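## Task

Take plate B88 to the vacant nest OUT and leave it seated flat within the locators, turned so its well A1 lies at the corner labelled A1. Every other plate must finish where it began, either seated in its nest or fully home in its slot of hotel H1. Nothing may count as done if only the robot's grip keeps it in place, so release the plate and withdraw the gripper at the end.

## Robot and tools

Setup. One six-joint arm carries a parallel gripper. Six plates start in hotel H1 (six slots, slot 1 lowest) or on nests N1 and N2. Nest OUT is empty. A plate's ID is found by laying it flat on nest RD with well A1 at the A1 corner; the fixed scanner next to RD then reports it once nothing blocks its line of sight. Well A1 is the plate's clipped corner. In H1 a plate is home when it rests flat on its shelf, short edge facing out, pushed to the back stop; a plate released far short of that can fall off. Occasional brief tugs on a held part or pushes on loose objects may occur. Never let anything leave the table.

Frame. The scene frame has its origin on the table surface under the arm base, +z up, +y to the left when looking along +x. Positions are in metres. The base may be tilted, and the reported hand position grows less accurate at long reach. The gripper's fingers point along its own +z and open and close along its own y. end_effector_position is the point between the closed pads; closed fingertips extend about 33 mm past it, fully open ones about 9 mm. Closing pushes the tips roughly 24 mm further out, so keep that clearance above surfaces.

execute_actions. Argument actions is a list holding one action (an empty list just returns the current state and images). An action may have rows, steps and until. rows is a table of 1 to 15 rows; each row is used for one control step of 1/30 s. A row is a single list of 9 numbers, each in [-1, 1], in this order: arm/djoint_1 (waist), arm/djoint_2 (shoulder), arm/djoint_3 (elbow), arm/djoint_4 (forearm roll), arm/djoint_5 (wrist pitch), arm/djoint_6 (wrist roll), gripper/position, gripper/force_limit, gripper/speed.
The six joint numbers are offsets in joint space, measured from the joint angles at the start of the action (the last ones a result reported), not from the previous row. They are scaled: 1.0 equals 1.398 rad for waist and shoulder, 2.097 rad for elbow, 2.622 rad for the three wrist joints. Joint ranges in rad: waist, shoulder, forearm roll, wrist pitch, wrist roll -6.283 to 6.283; elbow -2.792 to 2.792. A request more than 0.010 rad outside a range is refused; true ends may differ by 0.010 rad, and a joint pushed past its real end stops there with the note "joint sent to its limit" (its absence does not prove more room).
The three gripper numbers are absolute commands. position: +1 fully open (140 mm), pads touch near -0.8, -1 closes until blocked. force_limit on parts up to 40 mm wide: about 14 N at -1, 60 N at 0, 107 N at +1. speed: about 30 mm/s at -1, 140 at 0, 250 at +1.
steps is an integer 1 to 450 (default 15) and must be at least the number of rows; after the last row the arm keeps heading for that row's target and the gripper keeps its command, so give long moves enough steps. until stops the action at the first step where all listed device conditions hold, e.g. {"scanner": {"code": "b88"}}, or with a comparison pair such as [">=", 1] (numbers always need one; operators =, !=, <, <=, >, >=). The only device is scanner, with fields code and reads. Any unknown name or out-of-range value rejects the whole call.

Motion limits. Joint target speeds are capped at 2.09 (waist, shoulder), 3.14 (elbow), 3.93 (wrist joints) rad/s, with 0.3 s to ramp up, and joints are synchronised. Each step the target stays within 0.456 rad (waist, shoulder), 0.683 (elbow), 0.854 (wrist joints) of the measured angle, and targets are pulled back if they would place the gripper over 70 mm from where it is. Big moves therefore need several calls; a move cut short does not finish on its own. "joint command not followed" means a clearance check altered or blocked targets (mounting blocks and posts count as arm); the arm then rests until new rows arrive. Between calls the robot holds its last command.

Results. Each call returns end_effector_position, end_effector_quat_wxyz, linear and angular velocities (m/s, rad/s), Joint positions and Joint velocities in column order (rad, rad/s), gripper position_measured in counts (3 fully open, 230 pads together, not linear), object_status (0 moving, 1 blocked while opening, 2 blocked while closing = gripping, 3 reached target or pads met), scanner code (lower-case ID or no_read, never wrong) and reads (count of no_read-to-ID changes), warnings, and images from cam_head_left (896x504), cam_head_right (896x504), cam_wrist (616x616, fisheye, pose derived from joint readings). Calibration lines give K, distortion and T_world_to_cam; real cameras may be off by up to about 2.3 degrees and 9 mm.
To grip, send position -1 and confirm object_status 2. Stopped fingers hold until position changes by at least 0.01 or the object yields. To squeeze harder while at 2, raise force_limit and switch position between -1 and -0.98.

zoom_image. Arguments camera (cam_head_left, cam_head_right or cam_wrist) and region [x0, y0, x1, y1] in pixels of that camera's latest image, origin top-left, at most 504 by 504. It gives a sharper close-up.

finished_scene. Argument scene (1 or 2) closes that scene irreversibly once the last command has been held; the goal must already be met and stable. Its result reports success and gives the next task.

Avoid. Torque on a joint reaching its load limit (waist, shoulder 295; elbow 139; wrist joints 39.1 N m, held weight included) or any outside force of 144 N halts the arm for 10 s, drops the rest of the call and lets it yield. Holding loads heats motors; a MOTOR HOT line warns, and at the limit an OVER-TEMPERATURE FAULT brakes the arm until cool. Avoid drops, slips, slams, hard impacts and strong pushes.

Each tool is called after "Request:" as name(argument=value, ...) on one line, values as JSON.

## Session

Request:
execute_actions(actions=[])

Scene clock: 0.00 s.
end_effector_position=(+0.0902, -0.4871, +0.2508) position_measured=3 object_status=3 end_effector_quat_wxyz=(-0.317, +0.302, +0.857, +0.271) end_effector_velocity=(-0.000, -0.000, +0.000) end_effector_angular_velocity=(-0.001, +0.000, -0.000)
Joint positions: [-1.303  0.404  1.66  -0.217  1.908  4.08 ]
Joint velocities: [-0. -0.  0. -0. -0.  0.]
scanner: code=no_read reads=0

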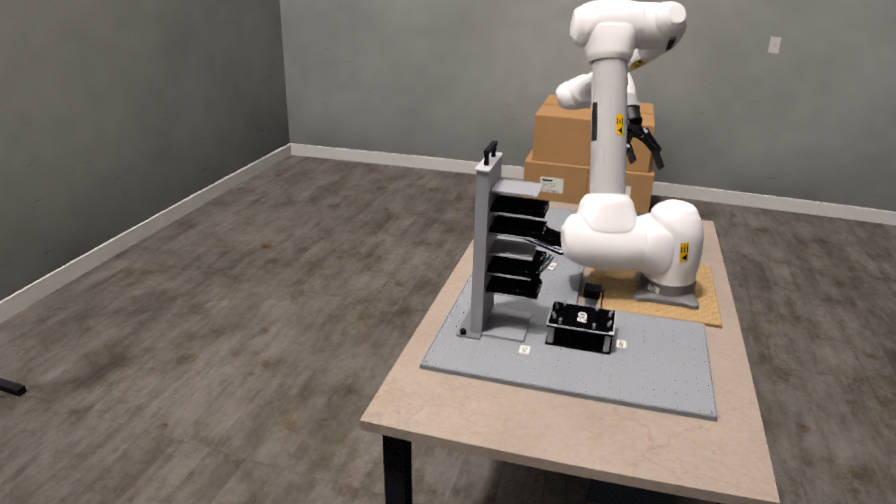

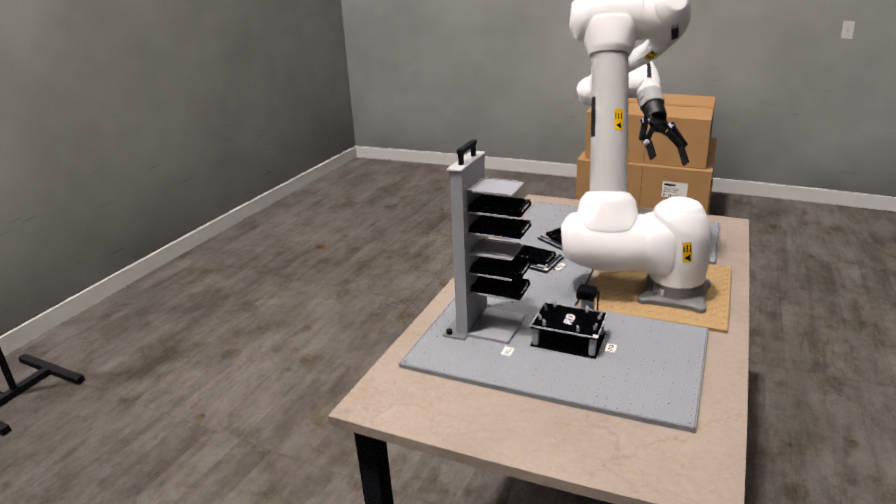

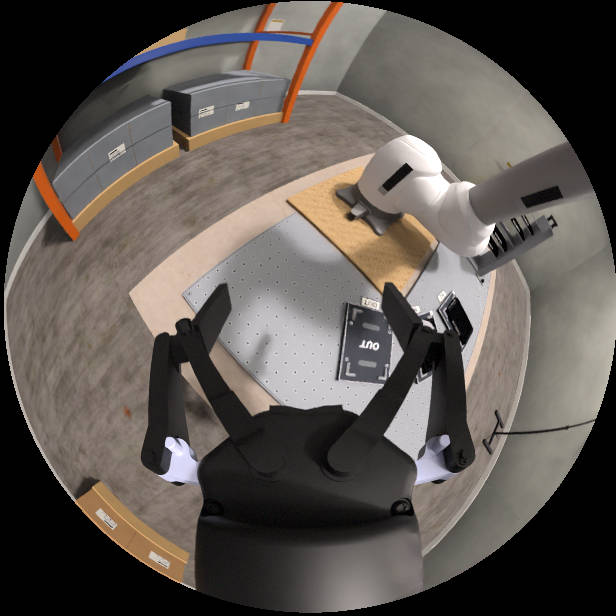

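Request:
execute_actions(actions=[{"rows":[[0.3,-0.146,-0.029,0.083,-0.217,0,1,0,0]],"steps":60}])

Scene clock: 13.93 s.
end_effector_position=(+0.4427, -0.5045, +0.3088) position_measured=3 object_status=3 end_effector_quat_wxyz=(-0.003, +0.136, +0.991, -0.002) end_effector_velocity=(+0.001, +0.001, +0.001) end_effector_angular_velocity=(-0.001, -0.001, +0.002)
Joint positions: [-0.884  0.2    1.599  0.001  1.339  4.08 ]
Joint velocities: [ 0.002 -0.001 -0.     0.    -0.    -0.   ]
scanner: code=no_read reads=0
camera_calibration (this result's frames):
cam_wrist: T_world_to_cam=[[0.277665, 0.960629, 0.00973691, 0.359419], [0.832283, -0.245605, 0.496975, -0.650672], [0.479799, -0.129889, -0.867711, 0.178914], [0, 0, 0, 1]] pos_world=[0.355902, -0.481837, 0.475114]

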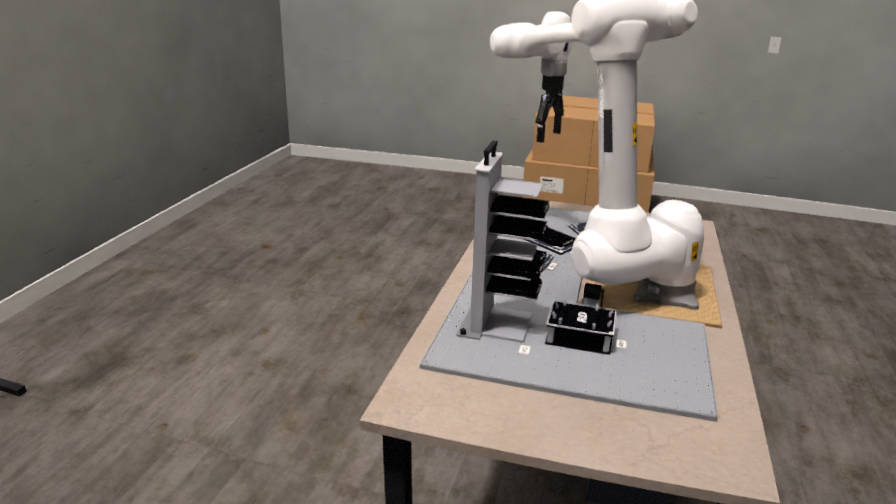

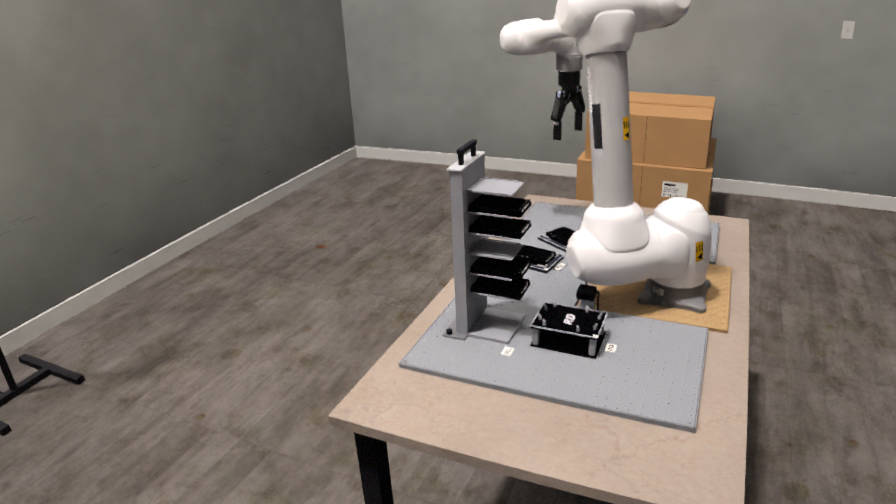

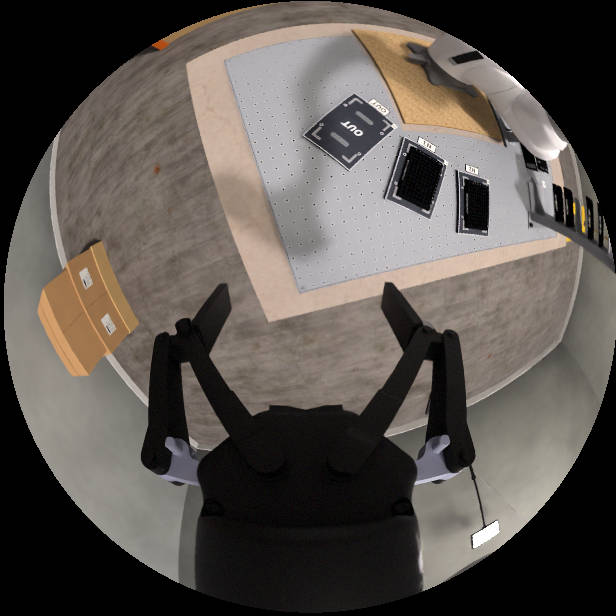

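Request:
zoom_image(camera="cam_wrist", region=[290, 80, 616, 280])

Request:
zoom_image(camera="cam_head_right", region=[400, 130, 700, 370])

Region (290, 80, 616, 280) of cam_wrist's 616x616 image, scaled by 1.546, with more detail than that image has; it fills the top 309 rows of this view, and the rest is white.

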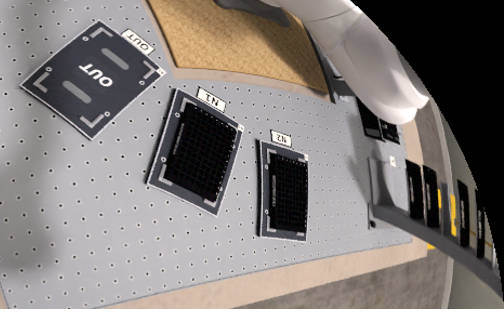

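Region (400, 130, 700, 370) of cam_head_right's 896x504 image, scaled by 1.680, with more detail than that image has; it fills the top 403 rows of this view, and the rest is white.

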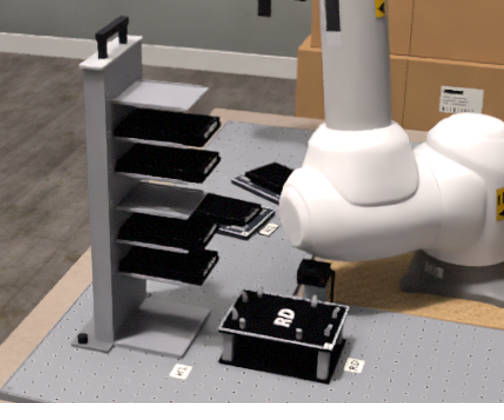

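Request:
execute_actions(actions=[{"rows":[[0.175,-0.182,0.271,0,-0.119,0,1,0,0]],"steps":60}])

Scene clock: 46.10 s.
end_effector_position=(+0.4301, -0.4014, +0.2497) position_measured=3 object_status=3 end_effector_quat_wxyz=(-0.007, +0.090, +0.996, +0.002) end_effector_velocity=(-0.000, +0.000, +0.000) end_effector_angular_velocity=(-0.000, +0.000, +0.001)
Joint positions: [-0.791  0.104  1.823  0.001  1.222  4.08 ]
Joint velocities: [ 0.    -0.001  0.    -0.     0.    -0.001]
FORCE FAULT: contact force on the arm reached its limit, and the arm stopped for 10 seconds. The contact can be on any part of the arm, not only on its tool. The arm's remaining commands of this call were not run. The arm holds still and accepts commands again. But something still presses on the arm. That alone causes no new force fault; pressing harder can. Try a small move back the way you came. A result with no FORCE FAULT line does not repeat this.
scanner: code=no_read reads=0
camera_calibration (this result's frames):
cam_wrist: T_world_to_cam=[[0.187615, 0.982103, 0.0165591, 0.310073], [0.854983, -0.171583, 0.489453, -0.56376], [0.483534, -0.0776707, -0.871873, 0.167439], [0, 0, 0, 1]] pos_world=[0.342868, -0.38825, 0.416785]

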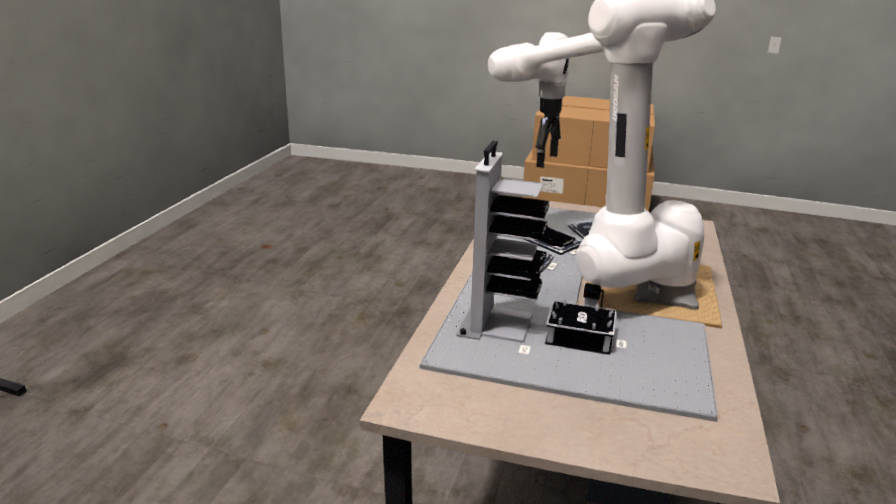

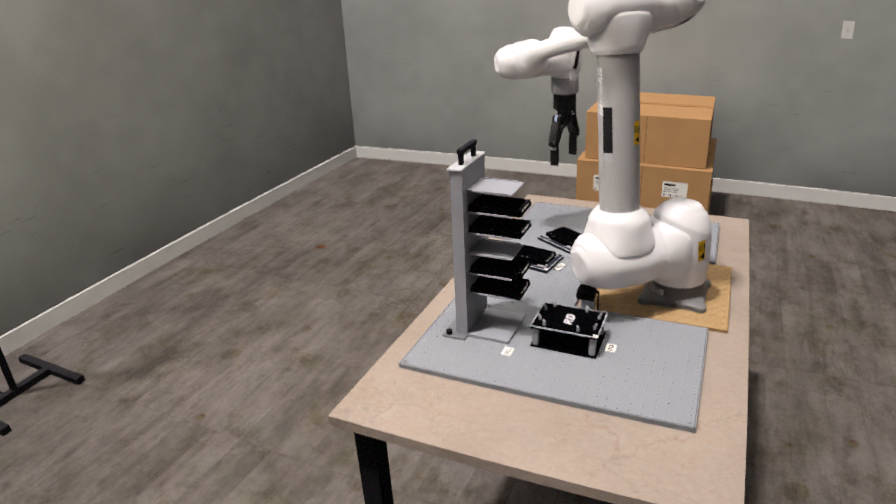

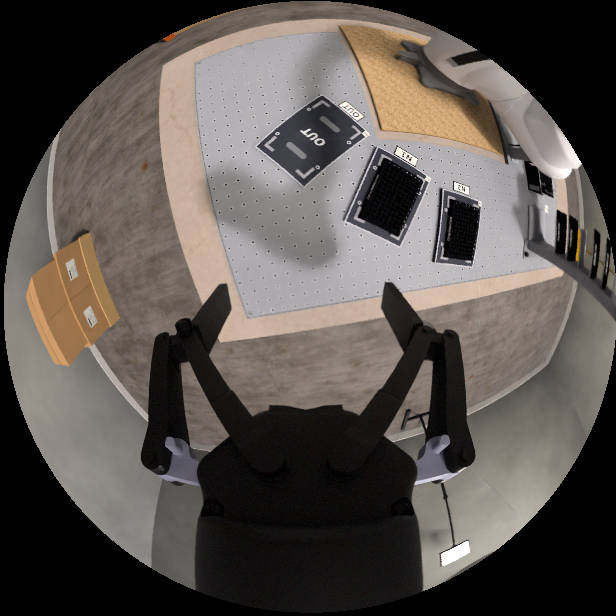

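Request:
execute_actions(actions=[{"rows":[[-0.7,-0.03,-0.95,0,-0.43,0,1,0,0]],"steps":60}])

Request:
execute_actions(actions=[{"rows":[[-0.7,0,-0.5,0,-0.43,0,1,0,0]],"steps":50}])

Request:
execute_actions(actions=[{"rows":[[-0.667,0,-0.3,0,0,0,1,0,0]],"steps":50}])

Scene clock: 58.50 s.
end_effector_position=(+0.1040, -0.7537, +1.2929) position_measured=3 object_status=3 end_effector_quat_wxyz=(-0.405, -0.225, -0.499, +0.732) end_effector_velocity=(-0.230, +0.320, +0.506) end_effector_angular_velocity=(-0.828, -0.063, -0.268)
Joint positions: [-1.472  0.07   0.758  0.001  0.331  4.08 ]
Joint velocities: [-0.275 -0.008 -0.603 -0.    -0.217 -0.001]
scanner: code=no_read reads=0
camera_calibration (this result's frames):
cam_wrist: T_world_to_cam=[[0.821192, -0.157791, -0.548404, 0.505371], [0.445027, 0.778633, 0.44236, -0.0362836], [0.357205, -0.607316, 0.709628, -1.22349], [0, 0, 0, 1]] pos_world=[0.0381769, -0.635051, 1.16142]

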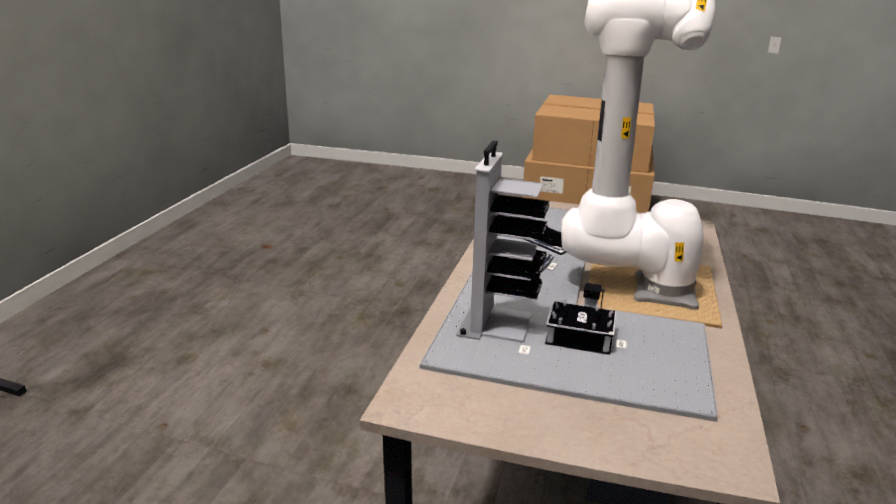

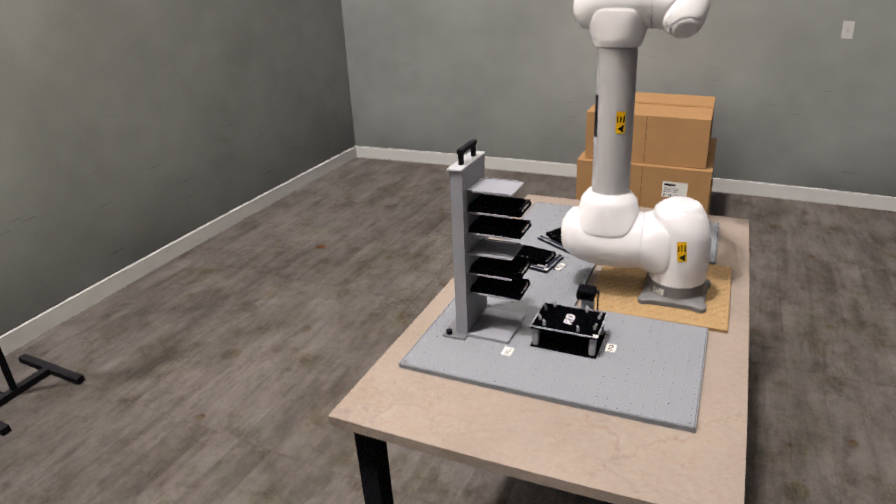

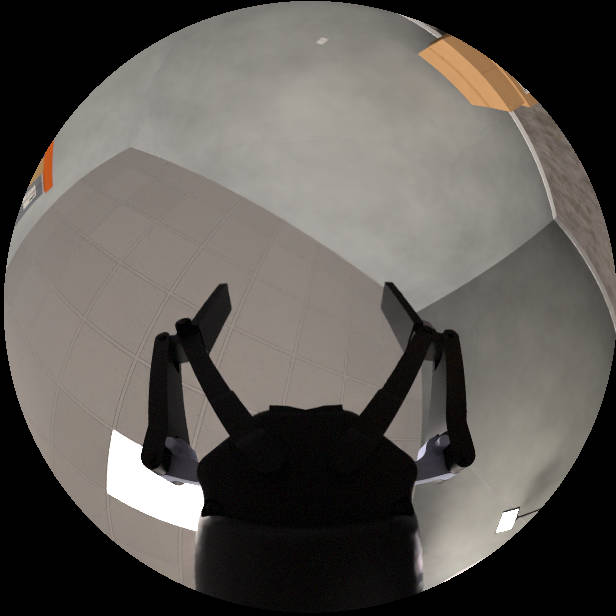

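Scene clock: 60.17 s.
end_effector_position=(+0.1474, +0.1170, +1.6067) position_measured=3 object_status=3 end_effector_quat_wxyz=(-0.133, +0.228, +0.218, +0.939) end_effector_velocity=(+0.400, +0.339, -0.208) end_effector_angular_velocity=(-0.785, +0.606, -0.623)
Joint positions: [-2.209  0.07  -0.103  0.001 -0.603  4.08 ]
Joint velocities: [-0.631  0.002 -0.491 -0.    -0.499  0.002]
scanner: code=no_read reads=0
camera_calibration (this result's frames):
cam_wrist: T_world_to_cam=[[0.350279, -0.875264, 0.333493, -0.484319], [0.553367, -0.0938867, -0.827629, 1.25428], [0.755705, 0.474445, 0.451456, -0.703326], [0, 0, 0, 1]] pos_world=[0.00707481, 0.0275432, 1.51712]

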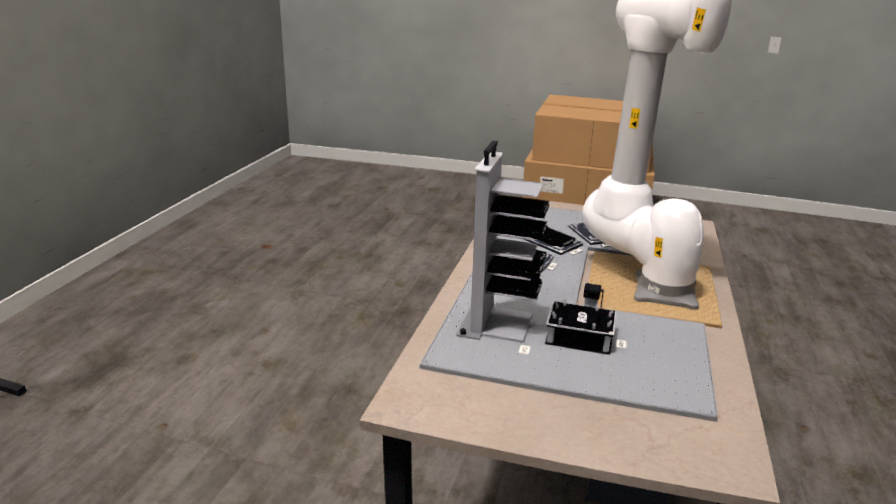

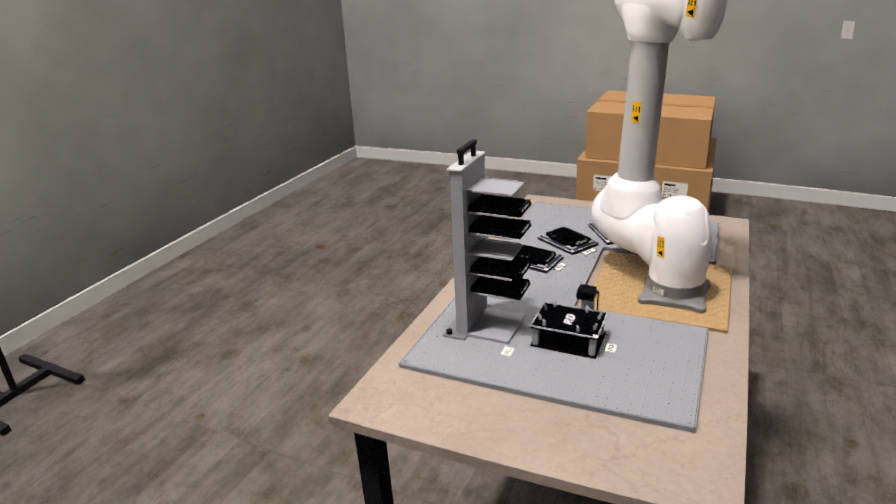

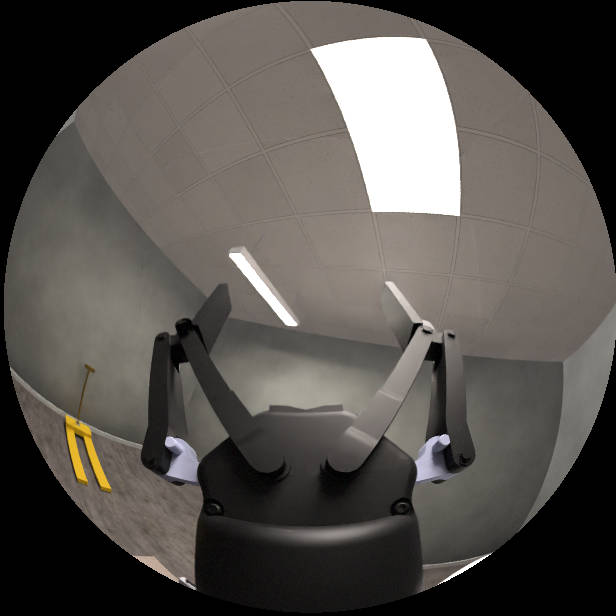

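Scene clock: 61.83 s.
end_effector_position=(+0.6284, -0.0469, +1.3172) position_measured=3 object_status=3 end_effector_quat_wxyz=(+0.258, +0.567, +0.179, +0.761) end_effector_velocity=(+0.001, -0.000, -0.000) end_effector_angular_velocity=(+0.000, +0.000, -0.001)
Joint positions: [-3.142  0.07  -0.732  0.001 -0.603  4.08 ]
Joint velocities: [-0.001 -0.001 -0.     0.     0.001 -0.   ]
scanner: code=no_read reads=0
camera_calibration (this result's frames):
cam_wrist: T_world_to_cam=[[-0.20234, -0.80653, 0.555489, -0.641676], [-0.283804, -0.494588, -0.821485, 1.23235], [0.937291, -0.323869, -0.128822, -0.245538], [0, 0, 0, 1]] pos_world=[0.450049, 0.0124514, 1.33717]

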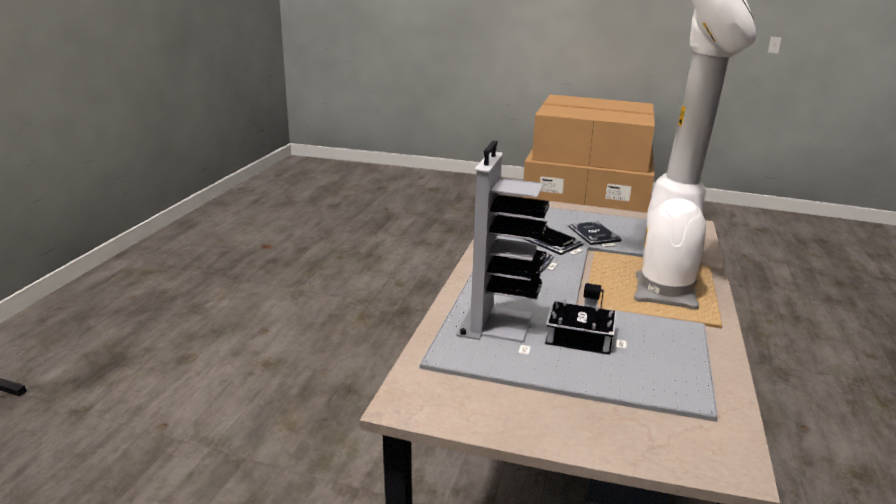

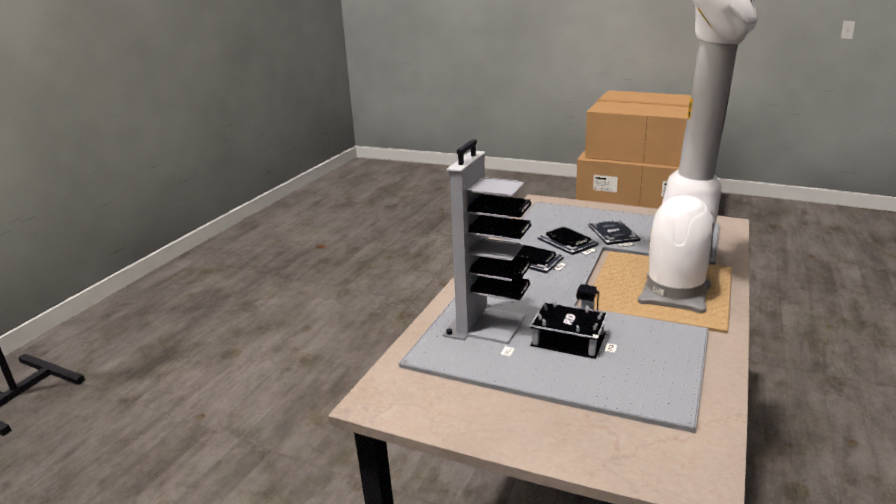

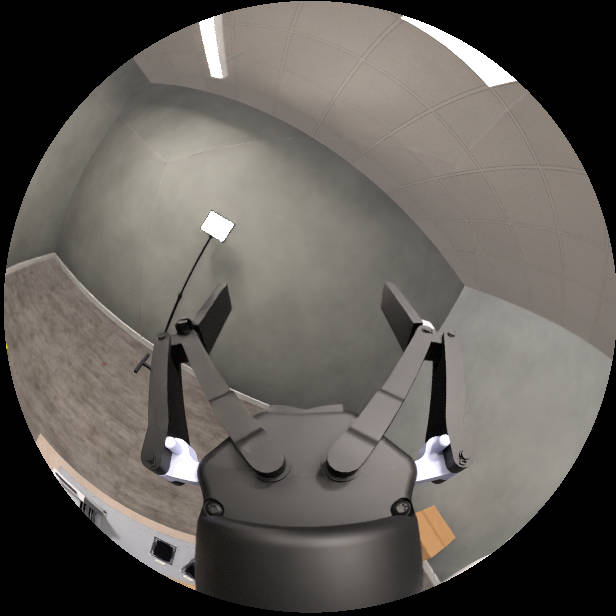

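Request:
execute_actions(actions=[{"rows":[[-0.385,-0.011,-0.685,0,-0.162,0,1,0,0]],"steps":70}])

Scene clock: 67.00 s.
end_effector_position=(+0.3600, -0.2654, +0.1582) position_measured=3 object_status=3 end_effector_quat_wxyz=(+0.000, +0.999, +0.036, -0.004) end_effector_velocity=(-0.002, +0.001, -0.001) end_effector_angular_velocity=(+0.002, +0.004, +0.000)
Joint positions: [-3.68   0.054 -2.168  0.001 -1.028  4.08 ]
Joint velocities: [-0.001  0.    -0.003 -0.    -0.001 -0.001]
scanner: code=no_read reads=0
camera_calibration (this result's frames):
cam_wrist: T_world_to_cam=[[0.0637494, -0.997862, 0.014424, -0.289411], [-0.859723, -0.0475734, 0.50854, 0.211491], [-0.506766, -0.0448198, -0.860918, 0.495644], [0, 0, 0, 1]] pos_world=[0.451449, -0.256516, 0.323331]

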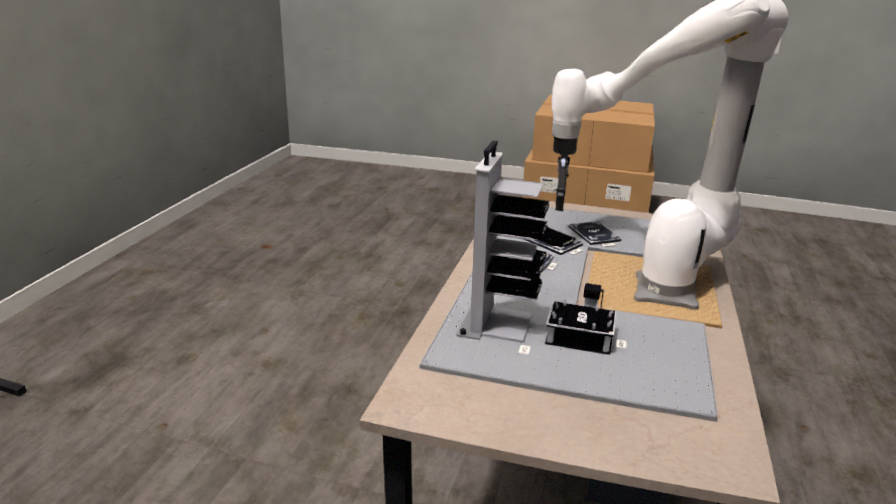

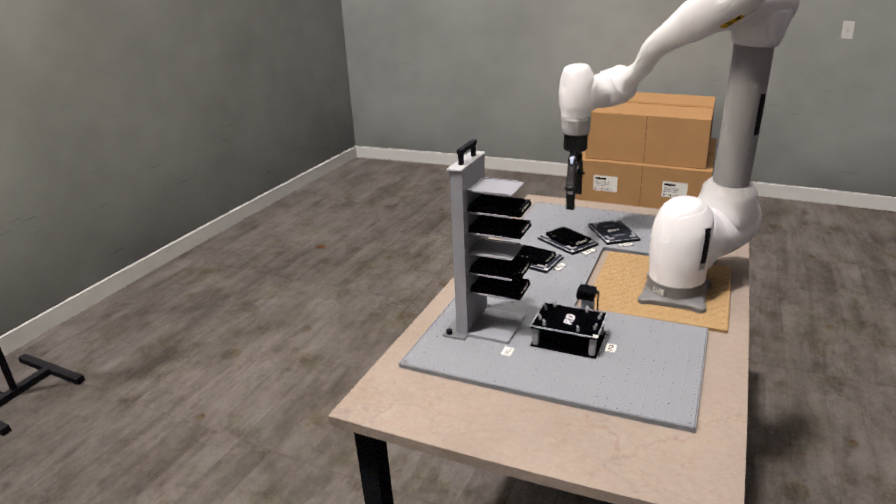

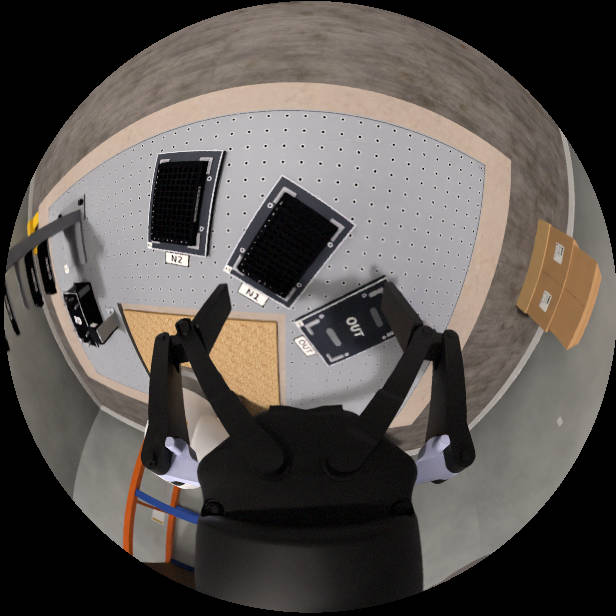

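Request:
execute_actions(actions=[{"rows":[[0.05,-0.012,0,0,0.006,0.27,1,0,0]],"steps":40}])

Scene clock: 79.33 s.
end_effector_position=(+0.3821, -0.2422, +0.1505) position_measured=3 object_status=3 end_effector_quat_wxyz=(+0.001, +0.960, -0.280, -0.005) end_effector_velocity=(+0.000, -0.000, -0.000) end_effector_angular_velocity=(-0.000, +0.000, -0.001)
Joint positions: [-3.61   0.038 -2.168  0.001 -1.012  4.788]
Joint velocities: [ 0.    -0.     0.    -0.     0.     0.001]
scanner: code=no_read reads=0
camera_calibration (this result's frames):
cam_wrist: T_world_to_cam=[[-0.542977, -0.839519, 0.0196037, 0.00191286], [-0.717761, 0.476092, 0.50809, 0.308188], [-0.435884, 0.261811, -0.861081, 0.54844], [0, 0, 0, 1]] pos_world=[0.4613, -0.288708, 0.315626]

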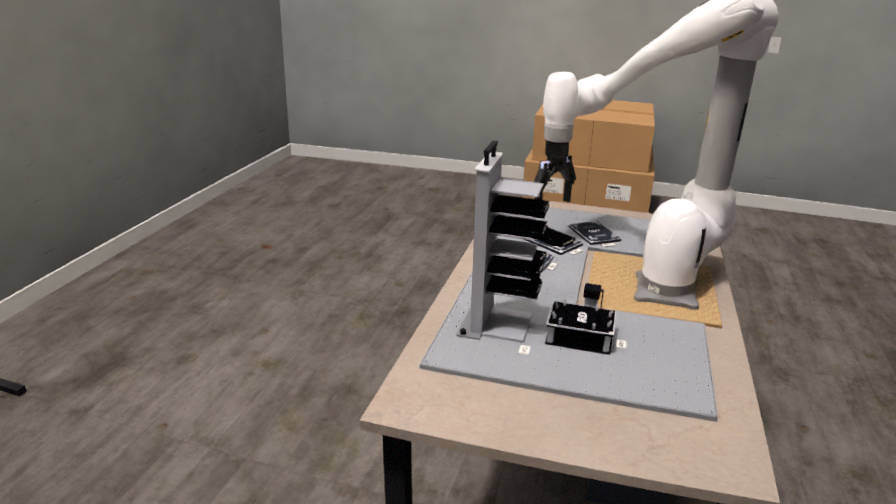

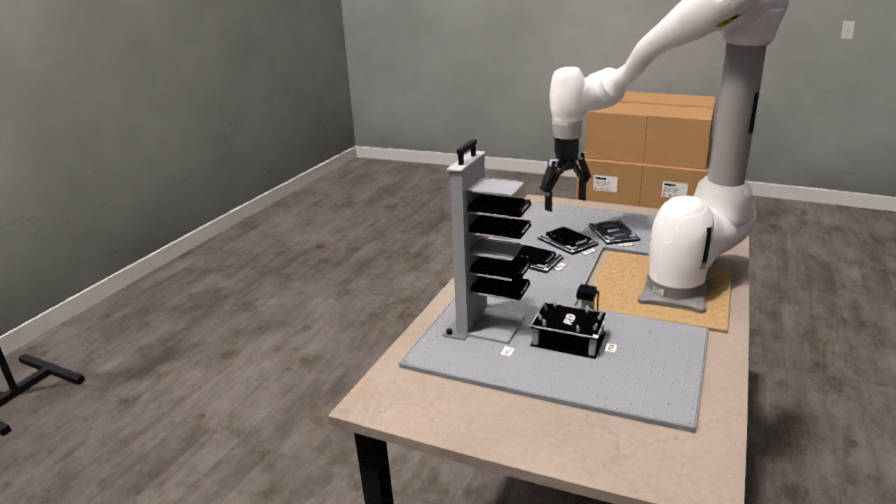

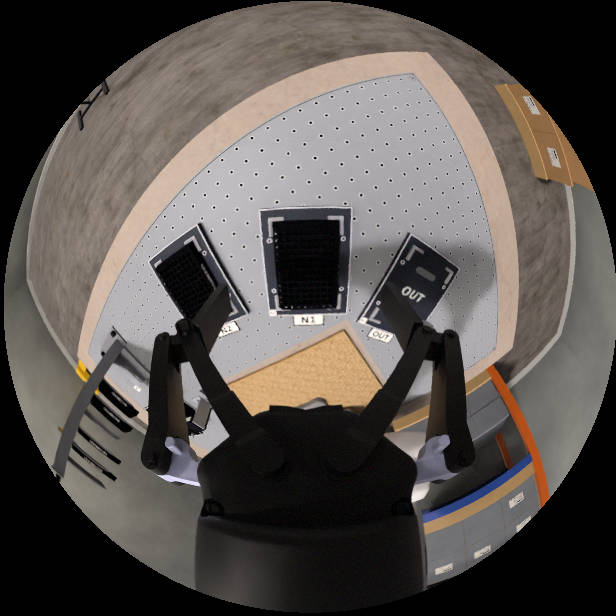

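Request:
execute_actions(actions=[{"rows":[[0,-0.1007,-0.0508,0,0.0943,0,0.5,0,0]],"steps":45}])

Scene clock: 95.47 s.
end_effector_position=(+0.3815, -0.2422, +0.0470) position_measured=66 object_status=3 end_effector_quat_wxyz=(+0.001, +0.960, -0.280, -0.006) end_effector_velocity=(-0.000, +0.000, +0.000) end_effector_angular_velocity=(-0.000, -0.000, -0.000)
Joint positions: [-3.61  -0.095 -2.267  0.002 -0.783  4.788]
Joint velocities: [-0.     0.001 -0.    -0.    -0.001  0.   ]
FORCE FAULT: contact force on the arm reached its limit, and the arm stopped for 10 seconds. The contact can be on any part of the arm, not only on its tool. The arm's remaining commands of this call were not run. The arm holds still and accepts commands again. Move the arm away from the contact; if what it grips holds it there, let go first. Pushing or pulling that hard again can fault the arm again.
scanner: code=no_read reads=0
camera_calibration (this result's frames):
cam_wrist: T_world_to_cam=[[-0.543654, -0.839088, 0.0192749, 0.00397188], [-0.716101, 0.475703, 0.510789, 0.359511], [-0.437766, 0.26389, -0.85949, 0.460242], [0, 0, 0, 1]] pos_world=[0.461084, -0.289141, 0.211863]

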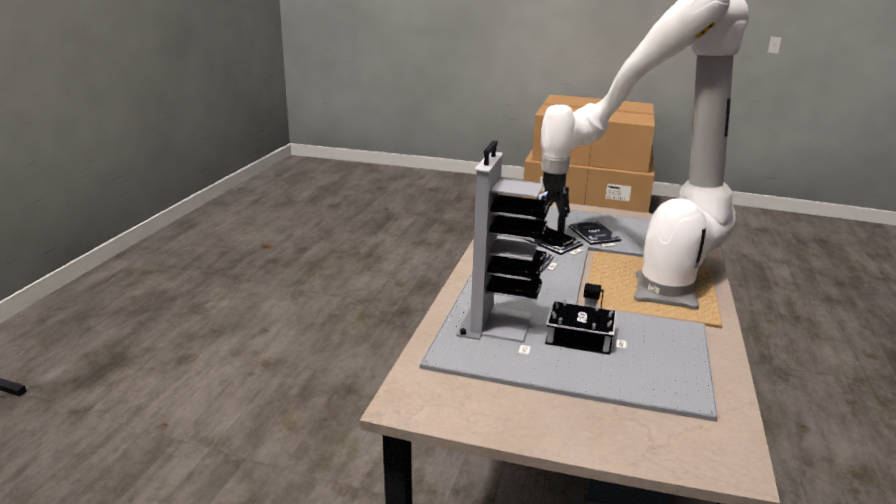

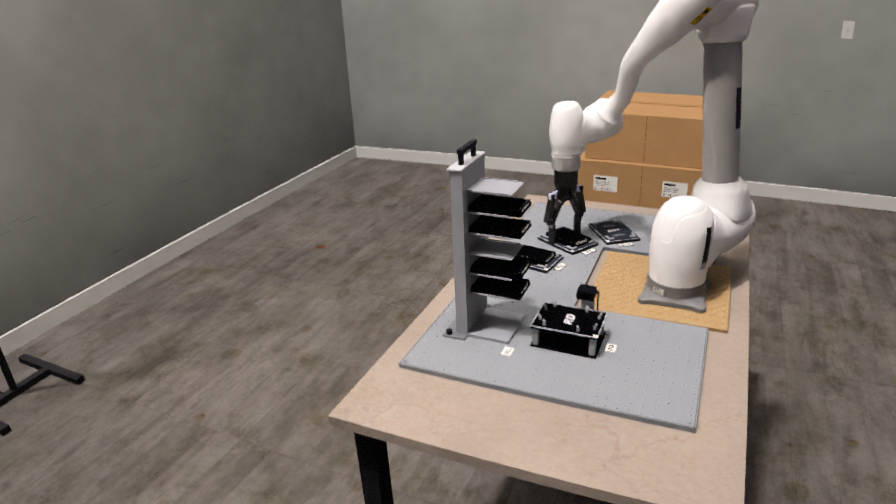

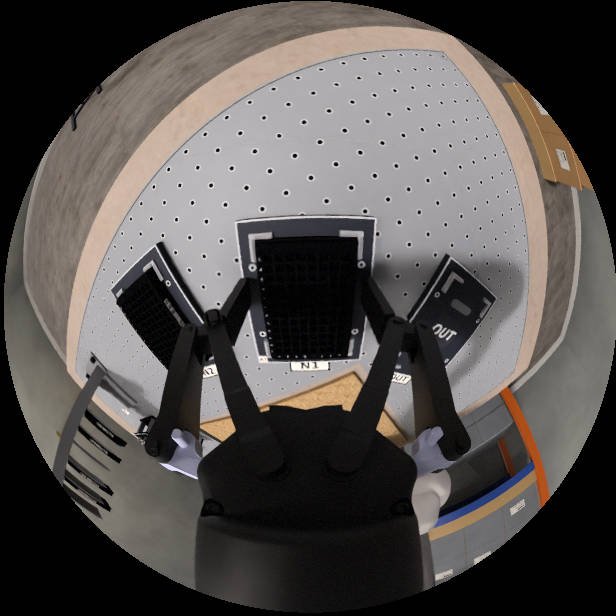

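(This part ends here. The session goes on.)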